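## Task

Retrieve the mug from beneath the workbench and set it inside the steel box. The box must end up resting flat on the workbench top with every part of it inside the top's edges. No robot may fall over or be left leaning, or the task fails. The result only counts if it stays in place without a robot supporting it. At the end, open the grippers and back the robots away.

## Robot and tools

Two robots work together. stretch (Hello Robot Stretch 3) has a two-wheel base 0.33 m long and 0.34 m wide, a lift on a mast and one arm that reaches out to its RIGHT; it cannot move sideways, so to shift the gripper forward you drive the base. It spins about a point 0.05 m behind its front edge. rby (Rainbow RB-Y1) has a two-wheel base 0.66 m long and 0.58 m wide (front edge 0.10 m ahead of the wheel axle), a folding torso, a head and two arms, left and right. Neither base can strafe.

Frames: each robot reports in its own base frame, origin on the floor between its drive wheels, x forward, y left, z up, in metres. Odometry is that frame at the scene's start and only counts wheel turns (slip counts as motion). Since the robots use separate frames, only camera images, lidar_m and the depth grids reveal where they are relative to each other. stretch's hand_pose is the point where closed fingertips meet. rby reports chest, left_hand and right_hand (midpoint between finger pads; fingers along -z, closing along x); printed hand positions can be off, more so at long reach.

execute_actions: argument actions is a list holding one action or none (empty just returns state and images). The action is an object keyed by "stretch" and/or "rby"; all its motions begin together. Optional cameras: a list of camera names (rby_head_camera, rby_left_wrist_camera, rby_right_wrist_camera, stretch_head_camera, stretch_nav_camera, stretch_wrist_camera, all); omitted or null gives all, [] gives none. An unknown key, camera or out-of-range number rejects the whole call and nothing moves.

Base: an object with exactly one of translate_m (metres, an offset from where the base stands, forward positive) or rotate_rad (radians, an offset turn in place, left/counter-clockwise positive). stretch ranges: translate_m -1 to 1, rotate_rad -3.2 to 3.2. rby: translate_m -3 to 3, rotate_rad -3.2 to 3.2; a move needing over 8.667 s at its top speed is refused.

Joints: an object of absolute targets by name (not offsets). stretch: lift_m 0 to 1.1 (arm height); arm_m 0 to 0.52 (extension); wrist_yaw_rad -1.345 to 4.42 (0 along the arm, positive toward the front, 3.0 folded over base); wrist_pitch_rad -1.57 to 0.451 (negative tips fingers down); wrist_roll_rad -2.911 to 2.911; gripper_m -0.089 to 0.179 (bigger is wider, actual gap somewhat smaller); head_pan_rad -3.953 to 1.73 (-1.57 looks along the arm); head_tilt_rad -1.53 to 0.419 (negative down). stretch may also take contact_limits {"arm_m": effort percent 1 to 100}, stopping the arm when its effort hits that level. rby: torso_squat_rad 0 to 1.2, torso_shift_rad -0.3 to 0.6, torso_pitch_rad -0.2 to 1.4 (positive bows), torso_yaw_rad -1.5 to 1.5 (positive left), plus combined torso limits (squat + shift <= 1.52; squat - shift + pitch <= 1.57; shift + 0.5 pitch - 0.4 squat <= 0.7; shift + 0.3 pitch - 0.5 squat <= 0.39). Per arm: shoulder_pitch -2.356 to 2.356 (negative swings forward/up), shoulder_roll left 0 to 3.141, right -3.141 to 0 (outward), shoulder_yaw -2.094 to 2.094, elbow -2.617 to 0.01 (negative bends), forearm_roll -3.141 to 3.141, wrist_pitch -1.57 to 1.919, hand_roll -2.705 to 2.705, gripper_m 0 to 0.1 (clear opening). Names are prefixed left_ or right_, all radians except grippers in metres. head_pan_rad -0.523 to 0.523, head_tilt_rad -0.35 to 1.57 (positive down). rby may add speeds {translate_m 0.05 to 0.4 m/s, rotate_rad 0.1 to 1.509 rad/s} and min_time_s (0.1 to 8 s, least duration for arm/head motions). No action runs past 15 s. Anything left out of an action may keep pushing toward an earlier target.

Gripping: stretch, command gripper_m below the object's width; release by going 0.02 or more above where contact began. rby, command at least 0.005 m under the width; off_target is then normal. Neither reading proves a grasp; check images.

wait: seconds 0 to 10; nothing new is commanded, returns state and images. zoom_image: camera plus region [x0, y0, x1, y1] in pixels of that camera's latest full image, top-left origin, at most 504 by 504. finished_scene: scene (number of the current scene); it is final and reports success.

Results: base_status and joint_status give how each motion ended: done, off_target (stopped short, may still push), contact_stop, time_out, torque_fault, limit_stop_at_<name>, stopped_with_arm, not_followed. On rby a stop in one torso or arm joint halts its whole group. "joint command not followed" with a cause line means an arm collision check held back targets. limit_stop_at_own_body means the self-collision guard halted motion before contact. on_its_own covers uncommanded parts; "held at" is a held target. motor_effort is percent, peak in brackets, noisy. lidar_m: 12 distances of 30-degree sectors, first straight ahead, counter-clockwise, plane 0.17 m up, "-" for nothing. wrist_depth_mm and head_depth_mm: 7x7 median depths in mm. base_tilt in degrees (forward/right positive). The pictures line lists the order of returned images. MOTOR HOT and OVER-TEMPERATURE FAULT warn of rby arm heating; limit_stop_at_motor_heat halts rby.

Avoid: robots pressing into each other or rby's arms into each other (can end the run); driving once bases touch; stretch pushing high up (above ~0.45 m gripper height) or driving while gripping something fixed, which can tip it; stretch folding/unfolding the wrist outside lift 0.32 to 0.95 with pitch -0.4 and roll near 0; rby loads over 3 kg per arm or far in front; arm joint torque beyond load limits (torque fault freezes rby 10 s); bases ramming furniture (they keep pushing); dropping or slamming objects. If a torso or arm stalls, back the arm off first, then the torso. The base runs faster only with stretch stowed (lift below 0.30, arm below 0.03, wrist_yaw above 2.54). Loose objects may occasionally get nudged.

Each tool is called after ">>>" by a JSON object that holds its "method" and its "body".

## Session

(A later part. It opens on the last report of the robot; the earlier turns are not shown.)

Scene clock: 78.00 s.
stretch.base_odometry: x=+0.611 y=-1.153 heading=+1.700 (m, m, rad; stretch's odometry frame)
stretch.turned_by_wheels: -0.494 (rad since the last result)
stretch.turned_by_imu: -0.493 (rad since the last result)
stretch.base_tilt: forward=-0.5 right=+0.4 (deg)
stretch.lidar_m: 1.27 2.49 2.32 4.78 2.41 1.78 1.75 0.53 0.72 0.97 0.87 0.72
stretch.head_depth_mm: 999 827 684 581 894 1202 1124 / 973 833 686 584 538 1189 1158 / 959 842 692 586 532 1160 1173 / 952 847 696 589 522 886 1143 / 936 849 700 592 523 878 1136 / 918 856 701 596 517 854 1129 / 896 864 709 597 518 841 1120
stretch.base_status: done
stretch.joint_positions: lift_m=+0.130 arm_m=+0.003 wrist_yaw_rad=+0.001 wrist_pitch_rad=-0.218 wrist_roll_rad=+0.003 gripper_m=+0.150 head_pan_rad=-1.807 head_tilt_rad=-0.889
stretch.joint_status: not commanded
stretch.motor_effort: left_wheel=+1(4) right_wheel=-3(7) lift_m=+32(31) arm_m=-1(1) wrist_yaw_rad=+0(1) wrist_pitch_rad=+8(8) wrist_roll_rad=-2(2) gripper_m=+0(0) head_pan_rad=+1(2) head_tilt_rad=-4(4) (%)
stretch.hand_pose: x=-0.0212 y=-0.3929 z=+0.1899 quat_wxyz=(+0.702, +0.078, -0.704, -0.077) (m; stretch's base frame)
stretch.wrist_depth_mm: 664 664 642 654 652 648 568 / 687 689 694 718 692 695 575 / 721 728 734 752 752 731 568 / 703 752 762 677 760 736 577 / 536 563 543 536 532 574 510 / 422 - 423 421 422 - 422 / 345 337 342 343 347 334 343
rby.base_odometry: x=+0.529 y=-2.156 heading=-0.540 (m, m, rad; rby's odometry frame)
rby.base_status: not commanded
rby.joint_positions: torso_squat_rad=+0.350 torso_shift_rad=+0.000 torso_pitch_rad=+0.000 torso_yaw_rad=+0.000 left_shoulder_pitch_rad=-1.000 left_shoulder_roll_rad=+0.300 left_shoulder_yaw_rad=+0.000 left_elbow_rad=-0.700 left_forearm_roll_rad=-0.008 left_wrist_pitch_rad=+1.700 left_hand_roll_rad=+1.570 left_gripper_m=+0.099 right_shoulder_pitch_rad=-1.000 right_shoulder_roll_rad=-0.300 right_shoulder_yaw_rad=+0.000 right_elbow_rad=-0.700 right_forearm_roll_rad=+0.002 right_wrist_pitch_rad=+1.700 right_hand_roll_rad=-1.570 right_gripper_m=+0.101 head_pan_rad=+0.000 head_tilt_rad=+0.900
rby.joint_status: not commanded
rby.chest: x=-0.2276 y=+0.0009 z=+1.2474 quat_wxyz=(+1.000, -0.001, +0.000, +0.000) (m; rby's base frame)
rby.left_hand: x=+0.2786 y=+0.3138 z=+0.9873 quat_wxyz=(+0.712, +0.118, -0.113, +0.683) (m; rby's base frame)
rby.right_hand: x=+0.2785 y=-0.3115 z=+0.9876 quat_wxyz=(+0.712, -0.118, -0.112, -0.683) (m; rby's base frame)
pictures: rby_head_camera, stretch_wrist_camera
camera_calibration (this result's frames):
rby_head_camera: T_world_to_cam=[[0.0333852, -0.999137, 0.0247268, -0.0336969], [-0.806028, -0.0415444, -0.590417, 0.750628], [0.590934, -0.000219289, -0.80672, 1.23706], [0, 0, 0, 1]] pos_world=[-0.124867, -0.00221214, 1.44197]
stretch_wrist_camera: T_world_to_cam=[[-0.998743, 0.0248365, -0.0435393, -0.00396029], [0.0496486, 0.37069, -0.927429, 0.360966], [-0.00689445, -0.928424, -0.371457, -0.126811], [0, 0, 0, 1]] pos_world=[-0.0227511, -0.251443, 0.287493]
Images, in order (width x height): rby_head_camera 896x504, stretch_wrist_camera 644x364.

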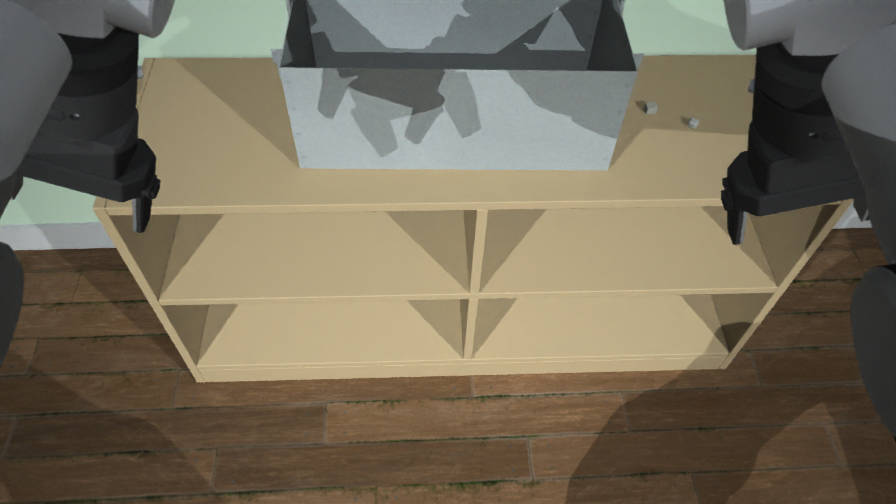

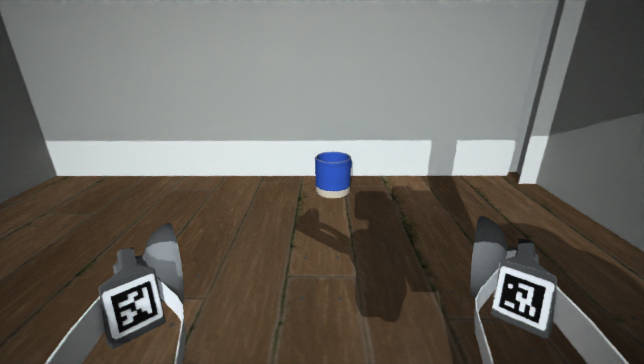

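>>> {"method": "execute_actions", "body": {"actions": [{"stretch":{"base":{"translate_m":-0.025},"joints":{"arm_m":0.4,"lift_m":0.09,"wrist_pitch_rad":-0.33}},"rby":{"joints":{"torso_pitch_rad":0.25,"left_shoulder_pitch_rad":-1.2,"right_shoulder_pitch_rad":-1.2,"left_wrist_pitch_rad":1.65,"right_wrist_pitch_rad":1.65,"left_shoulder_roll_rad":0.27,"right_shoulder_roll_rad":-0.32,"left_forearm_roll_rad":0.3,"right_forearm_roll_rad":-0.32,"head_tilt_rad":0.7},"base":{"translate_m":0.2}}}], "cameras": ["stretch_wrist_camera","rby_head_camera"]}}

Scene clock: 88.70 s.
stretch.base_odometry: x=+0.615 y=-1.178 heading=+1.700 (m, m, rad; stretch's odometry frame)
stretch.turned_by_wheels: +0.000 (rad since the last result)
stretch.turned_by_imu: -0.002 (rad since the last result)
stretch.base_tilt: forward=-0.5 right=+0.4 (deg)
stretch.lidar_m: 1.30 2.65 2.50 4.80 2.38 1.76 1.72 0.51 0.68 0.97 0.91 0.74
stretch.head_depth_mm: 1003 828 681 581 890 1197 1131 / 978 833 686 584 538 1185 1159 / 961 837 689 587 531 886 1171 / 956 841 694 590 525 888 1150 / 935 854 699 590 519 877 1138 / 917 857 703 595 516 853 1129 / 897 862 707 599 518 828 1121
stretch.base_status: done
stretch.joint_positions: lift_m=+0.090 arm_m=+0.400 wrist_yaw_rad=+0.001 wrist_pitch_rad=-0.347 wrist_roll_rad=+0.003 gripper_m=+0.150 head_pan_rad=-1.807 head_tilt_rad=-0.889
stretch.joint_status: all done
stretch.motor_effort: left_wheel=+0(3) right_wheel=-3(6) lift_m=+32(31) arm_m=+5(5) wrist_yaw_rad=+0(0) wrist_pitch_rad=+7(8) wrist_roll_rad=-1(1) gripper_m=+0(1) head_pan_rad=+2(2) head_tilt_rad=-4(4) (%)
stretch.hand_pose: x=-0.0213 y=-0.7773 z=+0.1190 quat_wxyz=(+0.696, +0.122, -0.697, -0.122) (m; stretch's base frame)
stretch.wrist_depth_mm: 294 293 290 294 288 294 289 / 312 314 318 315 314 314 311 / 342 340 340 344 340 343 340 / 378 380 372 362 374 368 373 / 362 373 360 264 360 370 357 / 299 - 298 282 297 - 297 / 254 245 251 249 252 240 251
rby.base_odometry: x=+0.700 y=-2.259 heading=-0.539 (m, m, rad; rby's odometry frame)
rby.base_status: done
rby.joint_positions: torso_squat_rad=+0.350 torso_shift_rad=+0.000 torso_pitch_rad=+0.250 torso_yaw_rad=+0.000 left_shoulder_pitch_rad=-1.200 left_shoulder_roll_rad=+0.270 left_shoulder_yaw_rad=+0.000 left_elbow_rad=-0.700 left_forearm_roll_rad=+0.300 left_wrist_pitch_rad=+1.650 left_hand_roll_rad=+1.570 left_gripper_m=+0.099 right_shoulder_pitch_rad=-1.200 right_shoulder_roll_rad=-0.320 right_shoulder_yaw_rad=+0.000 right_elbow_rad=-0.700 right_forearm_roll_rad=-0.320 right_wrist_pitch_rad=+1.650 right_hand_roll_rad=-1.570 right_gripper_m=+0.101 head_pan_rad=+0.000 head_tilt_rad=+0.700
rby.joint_status: all done
rby.chest: x=-0.1512 y=+0.0009 z=+1.2378 quat_wxyz=(+0.992, -0.001, +0.125, +0.000) (m; rby's base frame)
rby.left_hand: x=+0.3556 y=+0.1893 z=+0.9277 quat_wxyz=(+0.764, +0.011, +0.016, +0.644) (m; rby's base frame)
rby.right_hand: x=+0.3617 y=-0.2129 z=+0.9354 quat_wxyz=(+0.753, -0.011, +0.008, -0.658) (m; rby's base frame)
pictures: rby_head_camera, stretch_wrist_camera
camera_calibration (this result's frames):
rby_head_camera: T_world_to_cam=[[0.0346591, -0.999134, 0.0230103, -0.0348136], [-0.834397, -0.0416018, -0.549591, 0.778479], [0.550073, -0.000151397, -0.835117, 1.18311], [0, 0, 0, 1]] pos_world=[-0.0000316275, -0.00221823, 1.41668]
stretch_wrist_camera: T_world_to_cam=[[-0.998755, 0.0305988, -0.0393911, 0.00634711], [0.0493112, 0.486861, -0.872087, 0.521467], [-0.00750678, -0.872943, -0.487764, -0.453053], [0, 0, 0, 1]] pos_world=[-0.0227759, -0.649566, 0.234032]
Images, in order (width x height): rby_head_camera 896x504, stretch_wrist_camera 644x364.

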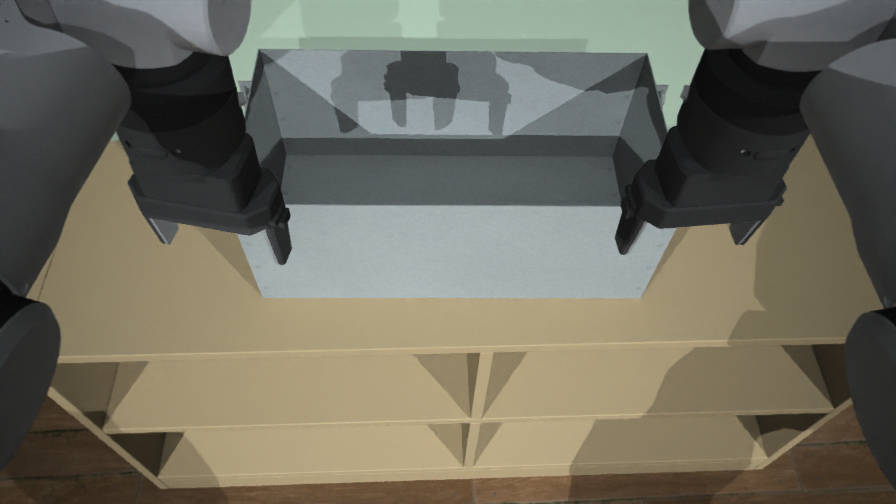

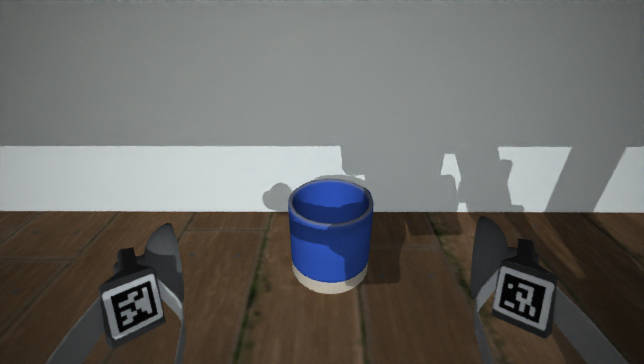

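>>> {"method": "execute_actions", "body": {"actions": [{"stretch":{"joints":{"arm_m":0.515,"lift_m":0.03}},"rby":{"joints":{"left_shoulder_roll_rad":0.41,"right_shoulder_roll_rad":-0.45,"left_forearm_roll_rad":0.36,"right_forearm_roll_rad":-0.38,"left_hand_roll_rad":1.82,"right_hand_roll_rad":-1.8,"head_tilt_rad":0.9},"base":{"translate_m":0.23}}}], "cameras": ["stretch_wrist_camera","rby_head_camera","rby_left_wrist_camera","rby_right_wrist_camera"]}}

Scene clock: 96.50 s.
stretch.base_odometry: x=+0.615 y=-1.178 heading=+1.700 (m, m, rad; stretch's odometry frame)
stretch.turned_by_wheels: +0.000 (rad since the last result)
stretch.turned_by_imu: -0.001 (rad since the last result)
stretch.base_tilt: forward=-0.5 right=+0.4 (deg)
stretch.lidar_m: 1.30 2.63 2.63 4.79 2.37 1.76 1.72 0.51 0.68 0.97 0.91 0.74
stretch.head_depth_mm: 1005 825 681 582 892 1197 1124 / 980 832 687 584 538 1192 1154 / 961 837 691 586 529 887 1167 / 953 843 693 590 527 879 1149 / 933 849 697 593 518 875 1133 / 916 854 704 596 517 852 1125 / 895 863 711 599 519 830 1122
stretch.base_status: not commanded
stretch.joint_positions: lift_m=+0.030 arm_m=+0.515 wrist_yaw_rad=+0.001 wrist_pitch_rad=-0.347 wrist_roll_rad=+0.003 gripper_m=+0.150 head_pan_rad=-1.807 head_tilt_rad=-0.889
stretch.joint_status: all done
stretch.motor_effort: left_wheel=+0(0) right_wheel=-3(3) lift_m=+31(33) arm_m=+6(5) wrist_yaw_rad=+0(0) wrist_pitch_rad=+8(8) wrist_roll_rad=-1(1) gripper_m=+0(0) head_pan_rad=+2(2) head_tilt_rad=-4(4) (%)
stretch.hand_pose: x=-0.0213 y=-0.8923 z=+0.0590 quat_wxyz=(+0.696, +0.123, -0.697, -0.122) (m; stretch's base frame)
stretch.wrist_depth_mm: 186 186 187 186 186 187 186 / 203 202 203 202 202 201 200 / 221 220 220 218 217 217 218 / 241 241 239 231 235 237 237 / 257 257 254 185 182 254 254 / 216 - 218 126 187 - 217 / 190 179 184 132 175 180 184
rby.base_odometry: x=+0.898 y=-2.377 heading=-0.539 (m, m, rad; rby's odometry frame)
rby.base_status: done
rby.joint_positions: torso_squat_rad=+0.350 torso_shift_rad=+0.000 torso_pitch_rad=+0.250 torso_yaw_rad=+0.000 left_shoulder_pitch_rad=-1.200 left_shoulder_roll_rad=+0.410 left_shoulder_yaw_rad=+0.000 left_elbow_rad=-0.700 left_forearm_roll_rad=+0.360 left_wrist_pitch_rad=+1.650 left_hand_roll_rad=+1.820 left_gripper_m=+0.099 right_shoulder_pitch_rad=-1.200 right_shoulder_roll_rad=-0.450 right_shoulder_yaw_rad=+0.000 right_elbow_rad=-0.700 right_forearm_roll_rad=-0.380 right_wrist_pitch_rad=+1.650 right_hand_roll_rad=-1.800 right_gripper_m=+0.101 head_pan_rad=+0.000 head_tilt_rad=+0.900
rby.joint_status: all done
rby.chest: x=-0.1512 y=+0.0009 z=+1.2378 quat_wxyz=(+0.992, -0.001, +0.125, +0.000) (m; rby's base frame)
rby.left_hand: x=+0.3704 y=+0.2582 z=+0.9500 quat_wxyz=(+0.639, +0.005, -0.005, +0.769) (m; rby's base frame)
rby.right_hand: x=+0.3734 y=-0.2758 z=+0.9580 quat_wxyz=(+0.636, -0.002, -0.010, -0.771) (m; rby's base frame)
pictures: rby_head_camera, rby_left_wrist_camera, rby_right_wrist_camera, stretch_wrist_camera
camera_calibration (this result's frames):
rby_head_camera: T_world_to_cam=[[0.0382674, -0.999144, 0.0157402, -0.0241562], [-0.92688, -0.041377, -0.373069, 0.519238], [0.373401, -0.00031284, -0.92767, 1.30095], [0, 0, 0, 1]] pos_world=[-0.00358062, -0.00224403, 1.40095]
rby_left_wrist_camera: T_world_to_cam=[[-0.179677, 0.983325, -0.0280818, -0.155107], [0.721128, 0.151076, 0.676128, -0.923744], [0.669096, 0.101234, -0.736248, 0.509908], [0, 0, 0, 1]] pos_world=[0.297092, 0.240456, 0.995633]
rby_right_wrist_camera: T_world_to_cam=[[0.21427, 0.976349, -0.0288176, 0.219144], [0.770429, -0.150796, 0.619435, -0.890712], [0.600439, -0.154929, -0.784519, 0.56998], [0, 0, 0, 1]] pos_world=[0.297035, -0.259971, 1.00521]
stretch_wrist_camera: T_world_to_cam=[[-0.998755, 0.0306061, -0.0393847, 0.00750627], [0.0493104, 0.487004, -0.872007, 0.525211], [-0.00750822, -0.872863, -0.487907, -0.582633], [0, 0, 0, 1]] pos_world=[-0.022776, -0.764569, 0.174013]
Images, in order (width x height): rby_head_camera 896x504, rby_left_wrist_camera 644x364, rby_right_wrist_camera 644x364, stretch_wrist_camera 644x364.

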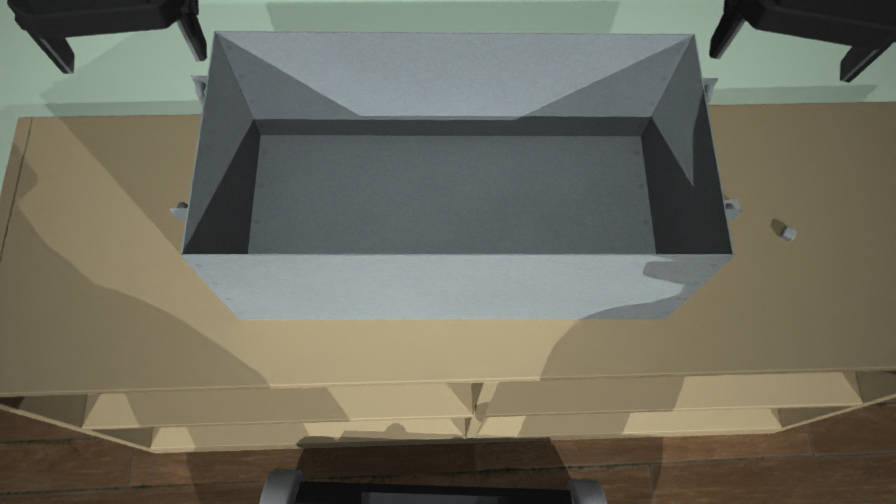

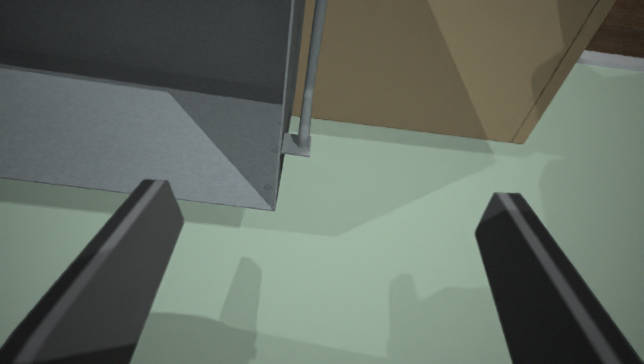

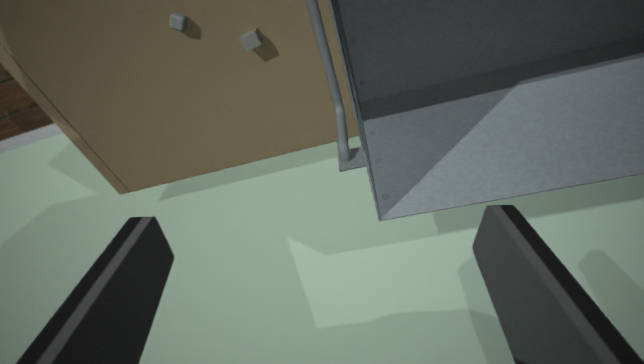

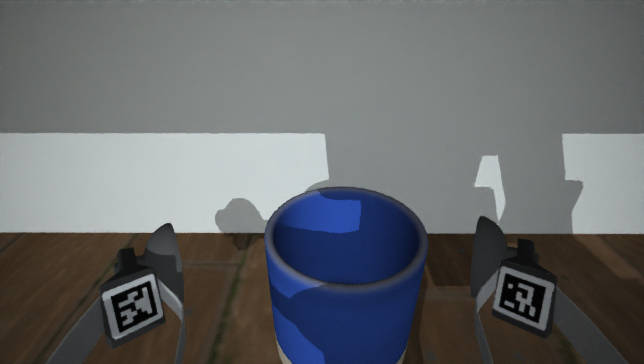

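>>> {"method": "execute_actions", "body": {"actions": [{"stretch":{"joints":{"gripper_m":0.03}},"rby":{"joints":{"left_hand_roll_rad":1.4,"right_hand_roll_rad":-1.39,"torso_squat_rad":0.65}}}], "cameras": ["stretch_wrist_camera","rby_head_camera","rby_left_wrist_camera","rby_right_wrist_camera"]}}

Scene clock: 100.57 s.
stretch.base_odometry: x=+0.615 y=-1.178 heading=+1.700 (m, m, rad; stretch's odometry frame)
stretch.turned_by_wheels: +0.000 (rad since the last result)
stretch.turned_by_imu: -0.001 (rad since the last result)
stretch.base_tilt: forward=-0.5 right=+0.4 (deg)
stretch.lidar_m: 1.29 2.64 2.62 4.80 2.38 1.76 1.72 0.51 0.68 0.97 0.91 0.74
stretch.head_depth_mm: 1002 828 683 580 893 1198 1126 / 976 834 686 584 539 1188 1148 / 960 839 688 585 530 885 1158 / 954 843 693 590 527 879 1144 / 938 849 699 593 518 876 1133 / 918 858 703 595 517 851 1131 / 898 864 705 598 518 828 1120
stretch.base_status: not commanded
stretch.joint_positions: lift_m=+0.030 arm_m=+0.515 wrist_yaw_rad=-0.002 wrist_pitch_rad=-0.354 wrist_roll_rad=+0.003 gripper_m=+0.031 head_pan_rad=-1.807 head_tilt_rad=-0.889
stretch.joint_status: all done
stretch.motor_effort: left_wheel=-1(0) right_wheel=-1(2) lift_m=+32(31) arm_m=+5(6) wrist_yaw_rad=+1(2) wrist_pitch_rad=+11(11) wrist_roll_rad=-2(1) gripper_m=-19(93) head_pan_rad=+2(2) head_tilt_rad=-3(4) (%)
stretch.hand_pose: x=-0.0220 y=-0.8916 z=+0.0575 quat_wxyz=(+0.695, +0.124, -0.697, -0.126) (m; stretch's base frame)
stretch.wrist_depth_mm: 187 187 186 186 186 186 187 / 201 202 202 201 200 201 199 / 220 219 220 220 219 219 221 / 240 242 243 232 242 242 239 / 256 254 252 182 172 256 256 / 217 216 126 121 126 216 215 / 184 183 178 127 177 182 183
rby.base_odometry: x=+0.898 y=-2.377 heading=-0.539 (m, m, rad; rby's odometry frame)
rby.base_status: not commanded
rby.joint_positions: torso_squat_rad=+0.650 torso_shift_rad=+0.000 torso_pitch_rad=+0.250 torso_yaw_rad=+0.000 left_shoulder_pitch_rad=-1.200 left_shoulder_roll_rad=+0.410 left_shoulder_yaw_rad=+0.000 left_elbow_rad=-0.700 left_forearm_roll_rad=+0.360 left_wrist_pitch_rad=+1.650 left_hand_roll_rad=+1.400 left_gripper_m=+0.099 right_shoulder_pitch_rad=-1.200 right_shoulder_roll_rad=-0.450 right_shoulder_yaw_rad=+0.000 right_elbow_rad=-0.700 right_forearm_roll_rad=-0.380 right_wrist_pitch_rad=+1.650 right_hand_roll_rad=-1.390 right_gripper_m=+0.101 head_pan_rad=+0.000 head_tilt_rad=+0.900
rby.joint_status: all done
rby.chest: x=-0.1513 y=+0.0009 z=+1.1376 quat_wxyz=(+0.992, -0.001, +0.125, +0.000) (m; rby's base frame)
rby.left_hand: x=+0.3704 y=+0.2581 z=+0.8498 quat_wxyz=(+0.786, +0.006, -0.004, +0.619) (m; rby's base frame)
rby.right_hand: x=+0.3733 y=-0.2759 z=+0.8579 quat_wxyz=(+0.780, -0.005, -0.010, -0.626) (m; rby's base frame)
pictures: rby_head_camera, rby_left_wrist_camera, rby_right_wrist_camera, stretch_wrist_camera
camera_calibration (this result's frames):
rby_head_camera: T_world_to_cam=[[0.0382668, -0.999144, 0.0157415, -0.022655], [-0.926868, -0.0413769, -0.373101, 0.48185], [0.373433, -0.000312854, -0.927657, 1.20802], [0, 0, 0, 1]] pos_world=[-0.00363806, -0.00232021, 1.30077]
rby_left_wrist_camera: T_world_to_cam=[[0.236616, 0.971174, -0.0288733, -0.308238], [0.723892, -0.156391, 0.671954, -0.774112], [0.648069, -0.179896, -0.74003, 0.519755], [0, 0, 0, 1]] pos_world=[0.29647, 0.27179, 0.895903]
rby_right_wrist_camera: T_world_to_cam=[[-0.192669, 0.980717, -0.0327464, 0.372843], [0.770932, 0.171932, 0.613273, -0.73452], [0.607077, 0.0929132, -0.789192, 0.561323], [0, 0, 0, 1]] pos_world=[0.297333, -0.29152, 0.905662]
stretch_wrist_camera: T_world_to_cam=[[-0.998666, 0.0336465, -0.0391789, 0.0094789], [0.0506782, 0.492465, -0.868855, 0.528309], [-0.00993966, -0.869681, -0.493513, -0.579658], [0, 0, 0, 1]] pos_world=[-0.0230691, -0.764611, 0.173326]
Images, in order (width x height): rby_head_camera 896x504, rby_left_wrist_camera 644x364, rby_right_wrist_camera 644x364, stretch_wrist_camera 644x364.

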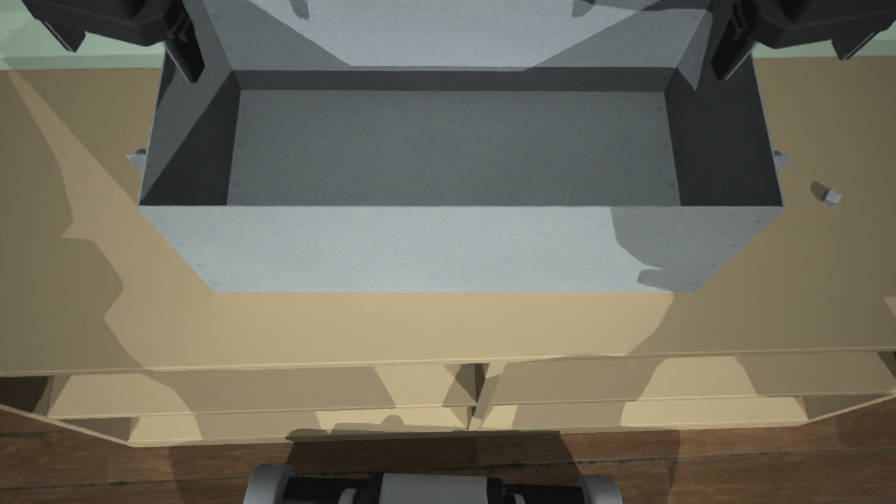

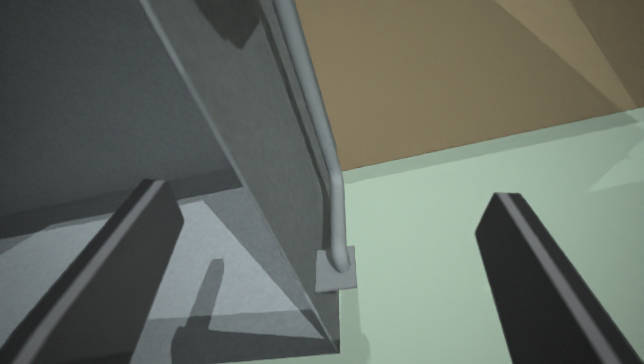

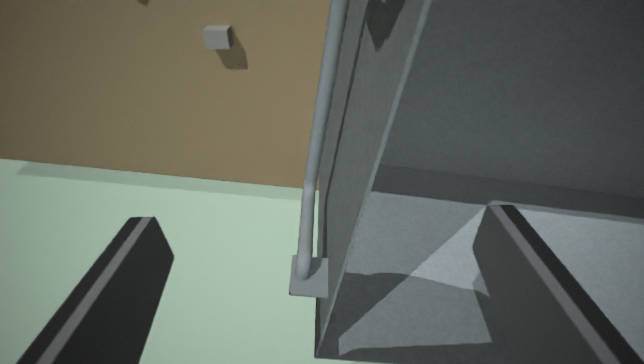

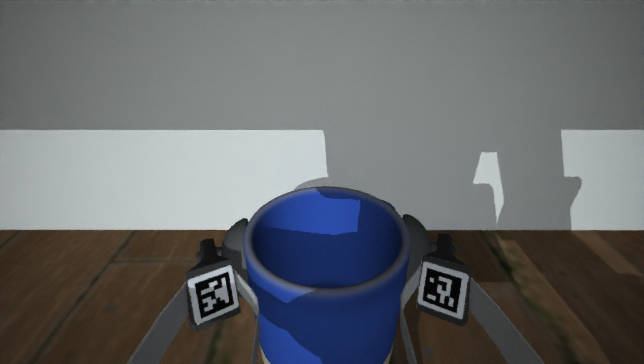

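>>> {"method": "execute_actions", "body": {"actions": [{"stretch":{"joints":{"lift_m":0.13}},"rby":{"joints":{"left_hand_roll_rad":1.63,"right_hand_roll_rad":-1.61,"torso_squat_rad":0.83}}}], "cameras": []}}

>>> {"method": "execute_actions", "body": {"actions": [{"stretch":{"joints":{"arm_m":0}},"rby":{"joints":{"left_gripper_m":0,"right_gripper_m":0}}}], "cameras": ["stretch_wrist_camera","rby_head_camera","rby_left_wrist_camera","rby_right_wrist_camera"]}}

Scene clock: 106.50 s.
stretch.base_odometry: x=+0.615 y=-1.178 heading=+1.700 (m, m, rad; stretch's odometry frame)
stretch.turned_by_wheels: +0.000 (rad since the last result)
stretch.turned_by_imu: -0.001 (rad since the last result)
stretch.base_tilt: forward=-0.5 right=+0.4 (deg)
stretch.lidar_m: 1.30 2.64 2.63 4.81 2.37 1.76 1.71 0.51 0.68 0.83 0.91 0.74
stretch.head_depth_mm: 999 824 679 581 892 1184 1124 / 979 833 687 583 538 1189 1153 / 960 837 691 587 530 887 1164 / 958 846 692 589 527 887 1141 / 938 848 699 593 517 877 1132 / 915 856 702 598 516 851 1125 / 895 862 707 599 518 830 1120
stretch.base_status: not commanded
stretch.joint_positions: lift_m=+0.130 arm_m=+0.515 wrist_yaw_rad=-0.002 wrist_pitch_rad=-0.368 wrist_roll_rad=+0.003 gripper_m=+0.031 head_pan_rad=-1.807 head_tilt_rad=-0.889
stretch.joint_status: all done
stretch.motor_effort: left_wheel=-1(1) right_wheel=+0(0) lift_m=+43(43) arm_m=+5(5) wrist_yaw_rad=+2(2) wrist_pitch_rad=+17(18) wrist_roll_rad=-1(1) gripper_m=-19(19) head_pan_rad=+2(1) head_tilt_rad=-4(4) (%)
stretch.hand_pose: x=-0.0220 y=-0.8900 z=+0.1538 quat_wxyz=(+0.694, +0.129, -0.696, -0.130) (m; stretch's base frame)
stretch.wrist_depth_mm: 187 187 186 187 187 187 187 / 203 202 203 202 202 202 201 / 219 220 222 220 219 218 220 / 244 245 246 233 243 242 241 / 271 272 256 181 173 268 269 / 304 306 125 117 124 300 299 / 287 287 279 126 278 286 287
rby.base_odometry: x=+0.898 y=-2.377 heading=-0.539 (m, m, rad; rby's odometry frame)
rby.base_status: not commanded
rby.joint_positions: torso_squat_rad=+0.797 torso_shift_rad=-0.001 torso_pitch_rad=+0.246 torso_yaw_rad=+0.000 left_shoulder_pitch_rad=-1.204 left_shoulder_roll_rad=+0.412 left_shoulder_yaw_rad=+0.000 left_elbow_rad=-0.702 left_forearm_roll_rad=+0.360 left_wrist_pitch_rad=+1.650 left_hand_roll_rad=+1.630 left_gripper_m=+0.099 right_shoulder_pitch_rad=-1.200 right_shoulder_roll_rad=-0.450 right_shoulder_yaw_rad=+0.000 right_elbow_rad=-0.700 right_forearm_roll_rad=-0.380 right_wrist_pitch_rad=+1.650 right_hand_roll_rad=-1.610 right_gripper_m=+0.101 head_pan_rad=+0.000 head_tilt_rad=+0.900
rby.joint_status: torso_squat_rad contact_stop (moved +0.147 of +0.180); the others done
rby.on_its_own: torso_squat_rad is held at +0.797, not at your +0.830, since a contact_stop
rby.chest: x=-0.1531 y=+0.0006 z=+1.0698 quat_wxyz=(+0.992, +0.000, +0.123, +0.000) (m; rby's base frame)
rby.left_hand: x=+0.3715 y=+0.2581 z=+0.7867 quat_wxyz=(+0.710, +0.002, -0.008, +0.705) (m; rby's base frame)
rby.right_hand: x=+0.3726 y=-0.2758 z=+0.7918 quat_wxyz=(+0.707, -0.002, -0.011, -0.708) (m; rby's base frame)
pictures: none
No camera images: the call's "cameras" was empty. Leave "cameras" out to get every camera's image.

not run: a stop came earlier in this reply.

>>> {"method": "execute_actions", "body": {"actions": [{"stretch":{"joints":{"arm_m":0}},"rby":{"joints":{"torso_squat_rad":0.77}}}], "cameras": ["stretch_wrist_camera","rby_head_camera","rby_left_wrist_camera","rby_right_wrist_camera"]}}

Scene clock: 114.63 s.
stretch.base_odometry: x=+0.615 y=-1.178 heading=+1.700 (m, m, rad; stretch's odometry frame)
stretch.turned_by_wheels: +0.000 (rad since the last result)
stretch.turned_by_imu: -0.002 (rad since the last result)
stretch.base_tilt: forward=-0.5 right=+0.4 (deg)
stretch.lidar_m: 1.29 2.63 2.63 4.81 2.38 1.75 1.72 0.51 0.68 0.33 0.91 0.74
stretch.head_depth_mm: 1004 823 681 581 891 1194 1123 / 980 835 688 583 540 1185 1155 / 961 838 689 586 531 1159 1167 / 957 848 694 589 527 880 1133 / 933 851 699 592 520 867 1134 / 914 860 703 595 517 853 1131 / 898 861 708 598 519 830 1119
stretch.base_status: not commanded
stretch.joint_positions: lift_m=+0.130 arm_m=+0.003 wrist_yaw_rad=-0.001 wrist_pitch_rad=-0.368 wrist_roll_rad=+0.002 gripper_m=+0.031 head_pan_rad=-1.807 head_tilt_rad=-0.889
stretch.joint_status: all done
joint sent to its limit — the command would take stretch.arm_m past its lower limit, so that joint was sent only as far as its limit.
stretch.motor_effort: left_wheel=+0(0) right_wheel=-2(2) lift_m=+42(43) arm_m=-6(10) wrist_yaw_rad=+1(2) wrist_pitch_rad=+17(18) wrist_roll_rad=-1(1) gripper_m=-19(18) head_pan_rad=+2(1) head_tilt_rad=-4(4) (%)
stretch.hand_pose: x=-0.0217 y=-0.3787 z=+0.1537 quat_wxyz=(+0.695, +0.129, -0.696, -0.130) (m; stretch's base frame)
stretch.wrist_depth_mm: 650 653 656 662 669 658 543 / 730 719 707 714 728 693 535 / 717 712 724 704 711 713 542 / 530 527 522 528 522 513 493 / 415 406 391 181 172 416 407 / 341 341 126 118 125 338 339 / 287 289 277 127 279 288 288
rby.base_odometry: x=+0.898 y=-2.377 heading=-0.539 (m, m, rad; rby's odometry frame)
rby.base_status: not commanded
rby.joint_positions: torso_squat_rad=+0.770 torso_shift_rad=-0.001 torso_pitch_rad=+0.248 torso_yaw_rad=+0.000 left_shoulder_pitch_rad=-1.200 left_shoulder_roll_rad=+0.410 left_shoulder_yaw_rad=+0.000 left_elbow_rad=-0.700 left_forearm_roll_rad=+0.360 left_wrist_pitch_rad=+1.650 left_hand_roll_rad=+1.630 left_gripper_m=+0.099 right_shoulder_pitch_rad=-1.200 right_shoulder_roll_rad=-0.450 right_shoulder_yaw_rad=+0.000 right_elbow_rad=-0.700 right_forearm_roll_rad=-0.380 right_wrist_pitch_rad=+1.650 right_hand_roll_rad=-1.610 right_gripper_m=+0.101 head_pan_rad=+0.000 head_tilt_rad=+0.900
rby.joint_status: all done
rby.chest: x=-0.1524 y=+0.0008 z=+1.0830 quat_wxyz=(+0.992, -0.001, +0.124, +0.000) (m; rby's base frame)
rby.left_hand: x=+0.3700 y=+0.2582 z=+0.7968 quat_wxyz=(+0.709, +0.004, -0.005, +0.705) (m; rby's base frame)
rby.right_hand: x=+0.3729 y=-0.2757 z=+0.8044 quat_wxyz=(+0.707, -0.003, -0.011, -0.708) (m; rby's base frame)
pictures: rby_head_camera, rby_left_wrist_camera, rby_right_wrist_camera, stretch_wrist_camera
camera_calibration (this result's frames):
rby_head_camera: T_world_to_cam=[[0.0385129, -0.999136, 0.0156477, -0.0217128], [-0.925993, -0.0415703, -0.375246, 0.462875], [0.375572, -0.0000377874, -0.926793, 1.15725], [0, 0, 0, 1]] pos_world=[-0.00517536, -0.00240844, 1.24656]
rby_left_wrist_camera: T_world_to_cam=[[0.00860991, 0.999559, -0.0284037, -0.233156], [0.736407, 0.012878, 0.676416, -0.790108], [0.676484, -0.0267405, -0.735971, 0.427494], [0, 0, 0, 1]] pos_world=[0.294655, 0.25466, 0.842443]
rby_right_wrist_camera: T_world_to_cam=[[0.0256456, 0.999201, -0.0306668, 0.292834], [0.785781, -0.00118528, 0.618503, -0.758902], [0.617972, -0.0399593, -0.785184, 0.475492], [0, 0, 0, 1]] pos_world=[0.29498, -0.274499, 0.851712]
stretch_wrist_camera: T_world_to_cam=[[-0.998742, 0.03271, -0.038006, -0.0042586], [0.0493308, 0.505013, -0.861701, 0.362969], [-0.00899273, -0.862492, -0.505991, -0.081433], [0, 0, 0, 1]] pos_world=[-0.0228911, -0.2534, 0.271405]
Images, in order (width x height): rby_head_camera 896x504, rby_left_wrist_camera 644x364, rby_right_wrist_camera 644x364, stretch_wrist_camera 644x364.

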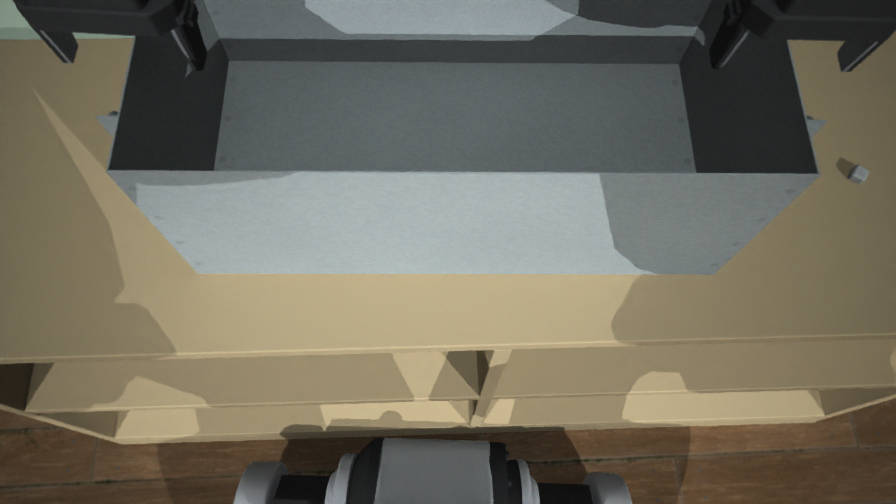

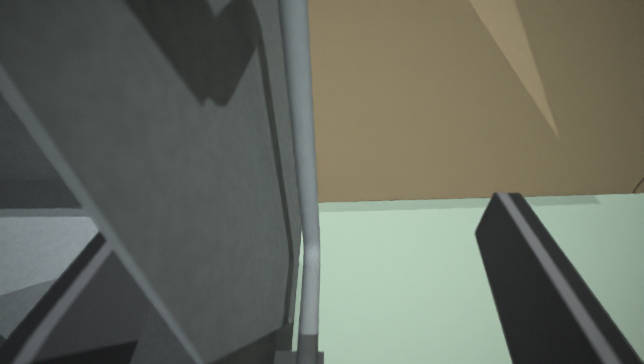

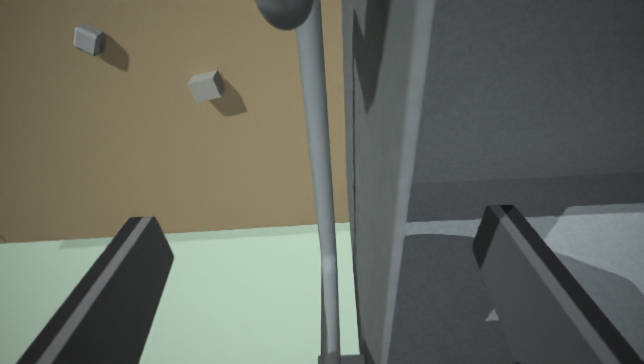

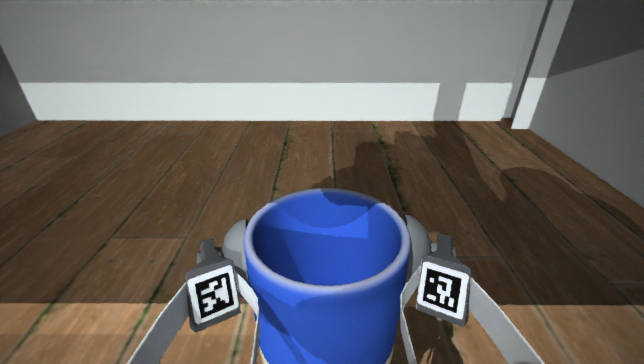

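>>> {"method": "execute_actions", "body": {"actions": [{"stretch":{"base":{"rotate_rad":-0.8}},"rby":{"joints":{"left_gripper_m":0,"right_gripper_m":0,"left_shoulder_roll_rad":0.375,"right_shoulder_roll_rad":-0.43}}}], "cameras": ["rby_left_wrist_camera","rby_right_wrist_camera","stretch_head_camera"]}}

>>> {"method": "execute_actions", "body": {"actions": [{"stretch":{"base":{"translate_m":-0.3}},"rby":{"joints":{"torso_squat_rad":0.65}}}], "cameras": ["rby_left_wrist_camera","rby_right_wrist_camera","rby_head_camera"]}}

Scene clock: 122.43 s.
stretch.base_odometry: x=+0.615 y=-1.178 heading=+0.900 (m, m, rad; stretch's odometry frame)
stretch.turned_by_wheels: -0.800 (rad since the last result)
stretch.turned_by_imu: -0.799 (rad since the last result)
stretch.base_tilt: forward=-0.5 right=+0.4 (deg)
stretch.lidar_m: 0.76 0.74 2.81 2.58 4.80 3.39 1.97 1.72 1.73 0.33 0.96 0.97
stretch.head_depth_mm: 1603 1822 1907 1619 1413 1254 1116 / 1687 1958 1910 1628 1426 1257 1162 / 1795 2104 1940 1641 1427 1259 1169 / 1786 2071 697 864 1092 1231 1139 / 1565 1755 697 604 941 1206 1127 / 1357 1510 704 597 544 855 1094 / 1210 1291 707 600 519 813 777
stretch.base_status: done
stretch.joint_positions: lift_m=+0.130 arm_m=+0.003 wrist_yaw_rad=-0.001 wrist_pitch_rad=-0.368 wrist_roll_rad=+0.002 gripper_m=+0.031 head_pan_rad=-1.807 head_tilt_rad=-0.889
stretch.joint_status: not commanded
stretch.motor_effort: left_wheel=+0(4) right_wheel=-3(8) lift_m=+43(43) arm_m=-7(6) wrist_yaw_rad=+1(1) wrist_pitch_rad=+17(17) wrist_roll_rad=-1(1) gripper_m=-18(19) head_pan_rad=+2(2) head_tilt_rad=-4(4) (%)
stretch.hand_pose: x=-0.0217 y=-0.3787 z=+0.1537 quat_wxyz=(+0.695, +0.129, -0.696, -0.130) (m; stretch's base frame)
stretch.wrist_depth_mm: 579 651 470 348 275 - - / 609 679 522 376 295 - - / 629 695 594 410 333 715 717 / 526 516 525 381 362 527 521 / 413 416 400 182 172 411 412 / 341 340 126 118 124 335 339 / 290 288 227 127 277 290 287
rby.base_odometry: x=+0.898 y=-2.377 heading=-0.539 (m, m, rad; rby's odometry frame)
rby.base_status: not commanded
rby.joint_positions: torso_squat_rad=+0.770 torso_shift_rad=-0.001 torso_pitch_rad=+0.248 torso_yaw_rad=+0.000 left_shoulder_pitch_rad=-1.201 left_shoulder_roll_rad=+0.374 left_shoulder_yaw_rad=+0.000 left_elbow_rad=-0.700 left_forearm_roll_rad=+0.361 left_wrist_pitch_rad=+1.650 left_hand_roll_rad=+1.630 left_gripper_m=+0.002 right_shoulder_pitch_rad=-1.200 right_shoulder_roll_rad=-0.428 right_shoulder_yaw_rad=+0.000 right_elbow_rad=-0.700 right_forearm_roll_rad=-0.381 right_wrist_pitch_rad=+1.650 right_hand_roll_rad=-1.610 right_gripper_m=+0.002 head_pan_rad=+0.000 head_tilt_rad=+0.900
rby.joint_status: all done
rby.chest: x=-0.1525 y=+0.0008 z=+1.0830 quat_wxyz=(+0.992, -0.001, +0.123, +0.000) (m; rby's base frame)
rby.left_hand: x=+0.3666 y=+0.2364 z=+0.7905 quat_wxyz=(+0.719, +0.001, +0.006, +0.695) (m; rby's base frame)
rby.right_hand: x=+0.3714 y=-0.2624 z=+0.8006 quat_wxyz=(+0.713, +0.000, -0.004, -0.702) (m; rby's base frame)
pictures: rby_left_wrist_camera, rby_right_wrist_camera, stretch_head_camera (sideways: a quarter turn clockwise sets it upright)
camera_calibration (this result's frames):
rby_left_wrist_camera: T_world_to_cam=[[0.0362193, 0.998079, -0.050256, -0.203954], [0.744377, 0.00660919, 0.667727, -0.777556], [0.666777, -0.061594, -0.742708, 0.441729], [0, 0, 0, 1]] pos_world=[0.291647, 0.235909, 0.837021]
rby_right_wrist_camera: T_world_to_cam=[[0.00844428, 0.999812, -0.0174446, 0.275458], [0.789687, 0.00403462, 0.613497, -0.751424], [0.613452, -0.0189563, -0.789504, 0.48458], [0, 0, 0, 1]] pos_world=[0.293797, -0.263189, 0.848379]
stretch_head_camera: T_world_to_cam=[[0.217753, 0.767822, -0.602522, 0.805951], [0.969468, -0.241481, 0.0426387, -0.0564941], [-0.112758, -0.593411, -0.796963, 0.99778], [0, 0, 0, 1]] pos_world=[-0.00822121, -0.0403762, 1.28321]
Images, in order (width x height): rby_left_wrist_camera 644x364, rby_right_wrist_camera 644x364, stretch_head_camera 896x504.

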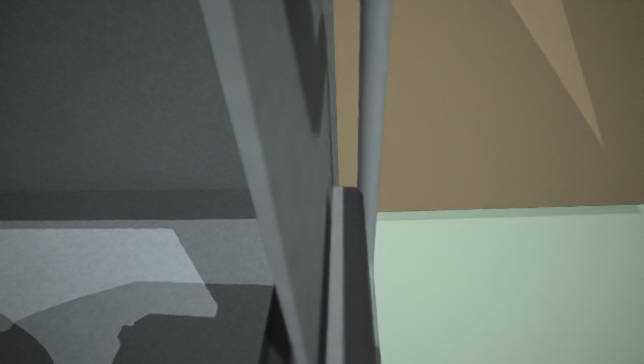

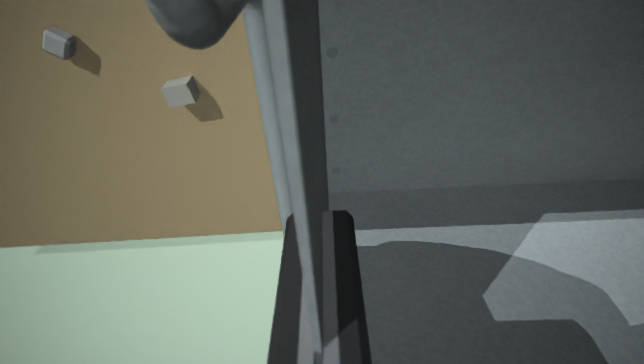

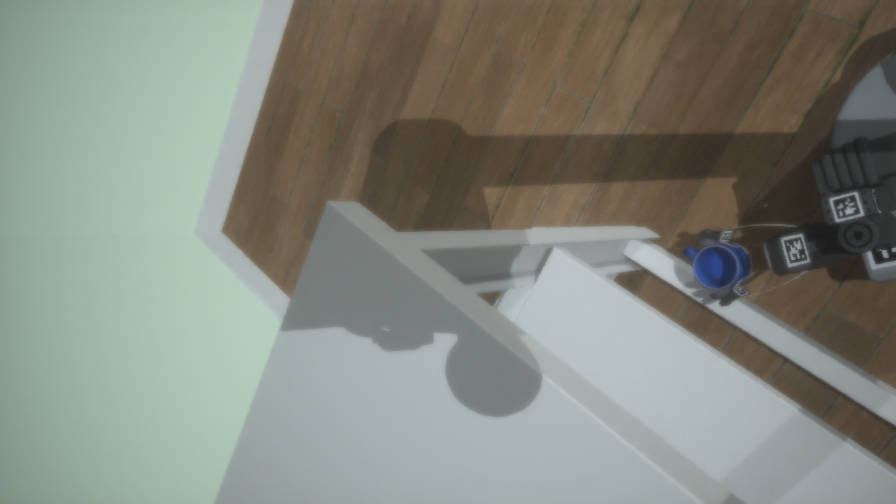

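Scene clock: 126.47 s.
stretch.base_odometry: x=+0.428 y=-1.413 heading=+0.900 (m, m, rad; stretch's odometry frame)
stretch.turned_by_wheels: +0.000 (rad since the last result)
stretch.turned_by_imu: -0.001 (rad since the last result)
stretch.base_tilt: forward=-0.5 right=+0.4 (deg)
stretch.lidar_m: 1.03 1.08 2.91 2.60 4.61 2.98 1.72 1.49 1.51 0.33 0.54 1.18
stretch.head_depth_mm: 1394 1597 1801 1626 1421 1243 1129 / 1473 1683 1869 1638 1424 1256 1152 / 1571 1819 1935 1652 1432 1263 1171 / 1647 1929 1938 1651 1439 1230 1133 / 1765 2029 1977 1674 1443 1268 1138 / 1641 1818 1923 1667 1443 1237 1146 / 1454 1600 1772 1677 933 1264 1133
stretch.base_status: done
stretch.joint_positions: lift_m=+0.130 arm_m=+0.003 wrist_yaw_rad=-0.001 wrist_pitch_rad=-0.368 wrist_roll_rad=+0.002 gripper_m=+0.031 head_pan_rad=-1.807 head_tilt_rad=-0.889
stretch.joint_status: not commanded
stretch.motor_effort: left_wheel=+1(2) right_wheel=-3(8) lift_m=+42(42) arm_m=-6(7) wrist_yaw_rad=+1(1) wrist_pitch_rad=+17(17) wrist_roll_rad=-1(1) gripper_m=-19(18) head_pan_rad=+2(2) head_tilt_rad=-4(4) (%)
stretch.hand_pose: x=-0.0217 y=-0.3787 z=+0.1537 quat_wxyz=(+0.695, +0.129, -0.696, -0.130) (m; stretch's base frame)
stretch.wrist_depth_mm: 240 932 - - - - 958 / 253 936 - - - - 985 / 277 638 720 722 731 708 722 / 487 331 519 533 522 532 518 / 355 346 393 182 172 407 410 / 318 340 126 117 124 340 339 / 286 291 281 127 278 290 289
rby.base_odometry: x=+0.898 y=-2.377 heading=-0.539 (m, m, rad; rby's odometry frame)
rby.base_status: not commanded
rby.joint_positions: torso_squat_rad=+0.650 torso_shift_rad=+0.000 torso_pitch_rad=+0.248 torso_yaw_rad=+0.000 left_shoulder_pitch_rad=-1.199 left_shoulder_roll_rad=+0.373 left_shoulder_yaw_rad=+0.000 left_elbow_rad=-0.700 left_forearm_roll_rad=+0.361 left_wrist_pitch_rad=+1.650 left_hand_roll_rad=+1.630 left_gripper_m=+0.001 right_shoulder_pitch_rad=-1.200 right_shoulder_roll_rad=-0.430 right_shoulder_yaw_rad=+0.000 right_elbow_rad=-0.700 right_forearm_roll_rad=-0.380 right_wrist_pitch_rad=+1.650 right_hand_roll_rad=-1.610 right_gripper_m=+0.001 head_pan_rad=+0.000 head_tilt_rad=+0.900
rby.joint_status: all done
rby.chest: x=-0.1523 y=+0.0009 z=+1.1377 quat_wxyz=(+0.992, -0.001, +0.124, +0.000) (m; rby's base frame)
rby.left_hand: x=+0.3660 y=+0.2364 z=+0.8441 quat_wxyz=(+0.719, +0.001, +0.007, +0.695) (m; rby's base frame)
rby.right_hand: x=+0.3713 y=-0.2638 z=+0.8550 quat_wxyz=(+0.712, -0.001, -0.004, -0.702) (m; rby's base frame)
pictures: rby_head_camera, rby_left_wrist_camera, rby_right_wrist_camera
camera_calibration (this result's frames):
rby_head_camera: T_world_to_cam=[[0.0383575, -0.999139, 0.0157997, -0.0226673], [-0.926146, -0.0414833, -0.374877, 0.48311], [0.37521, -0.000253512, -0.92694, 1.208], [0, 0, 0, 1]] pos_world=[-0.0049549, -0.00230053, 1.30121]
rby_left_wrist_camera: T_world_to_cam=[[0.0359799, 0.998079, -0.050432, -0.200989], [0.746028, 0.00675267, 0.66588, -0.811961], [0.664942, -0.061582, -0.744352, 0.483976], [0, 0, 0, 1]] pos_world=[0.291161, 0.23589, 0.890781]
rby_right_wrist_camera: T_world_to_cam=[[0.0102385, 0.99976, -0.0193659, 0.278742], [0.790172, 0.00377959, 0.612873, -0.784394], [0.612799, -0.0215773, -0.789944, 0.527527], [0, 0, 0, 1]] pos_world=[0.293685, -0.264328, 0.902849]
Images, in order (width x height): rby_head_camera 896x504, rby_left_wrist_camera 644x364, rby_right_wrist_camera 644x364.

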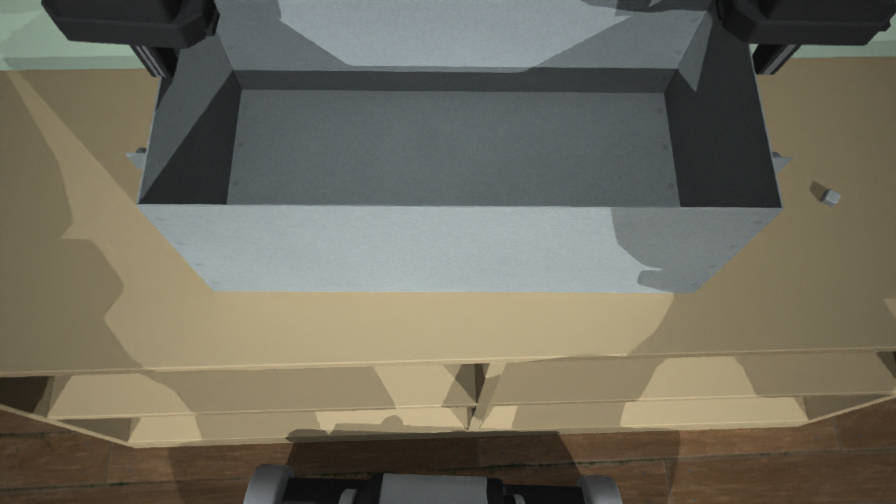

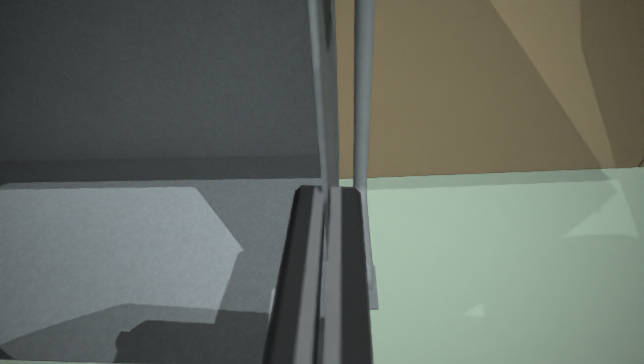

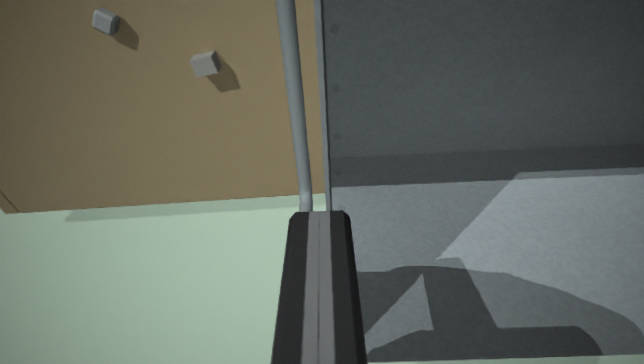

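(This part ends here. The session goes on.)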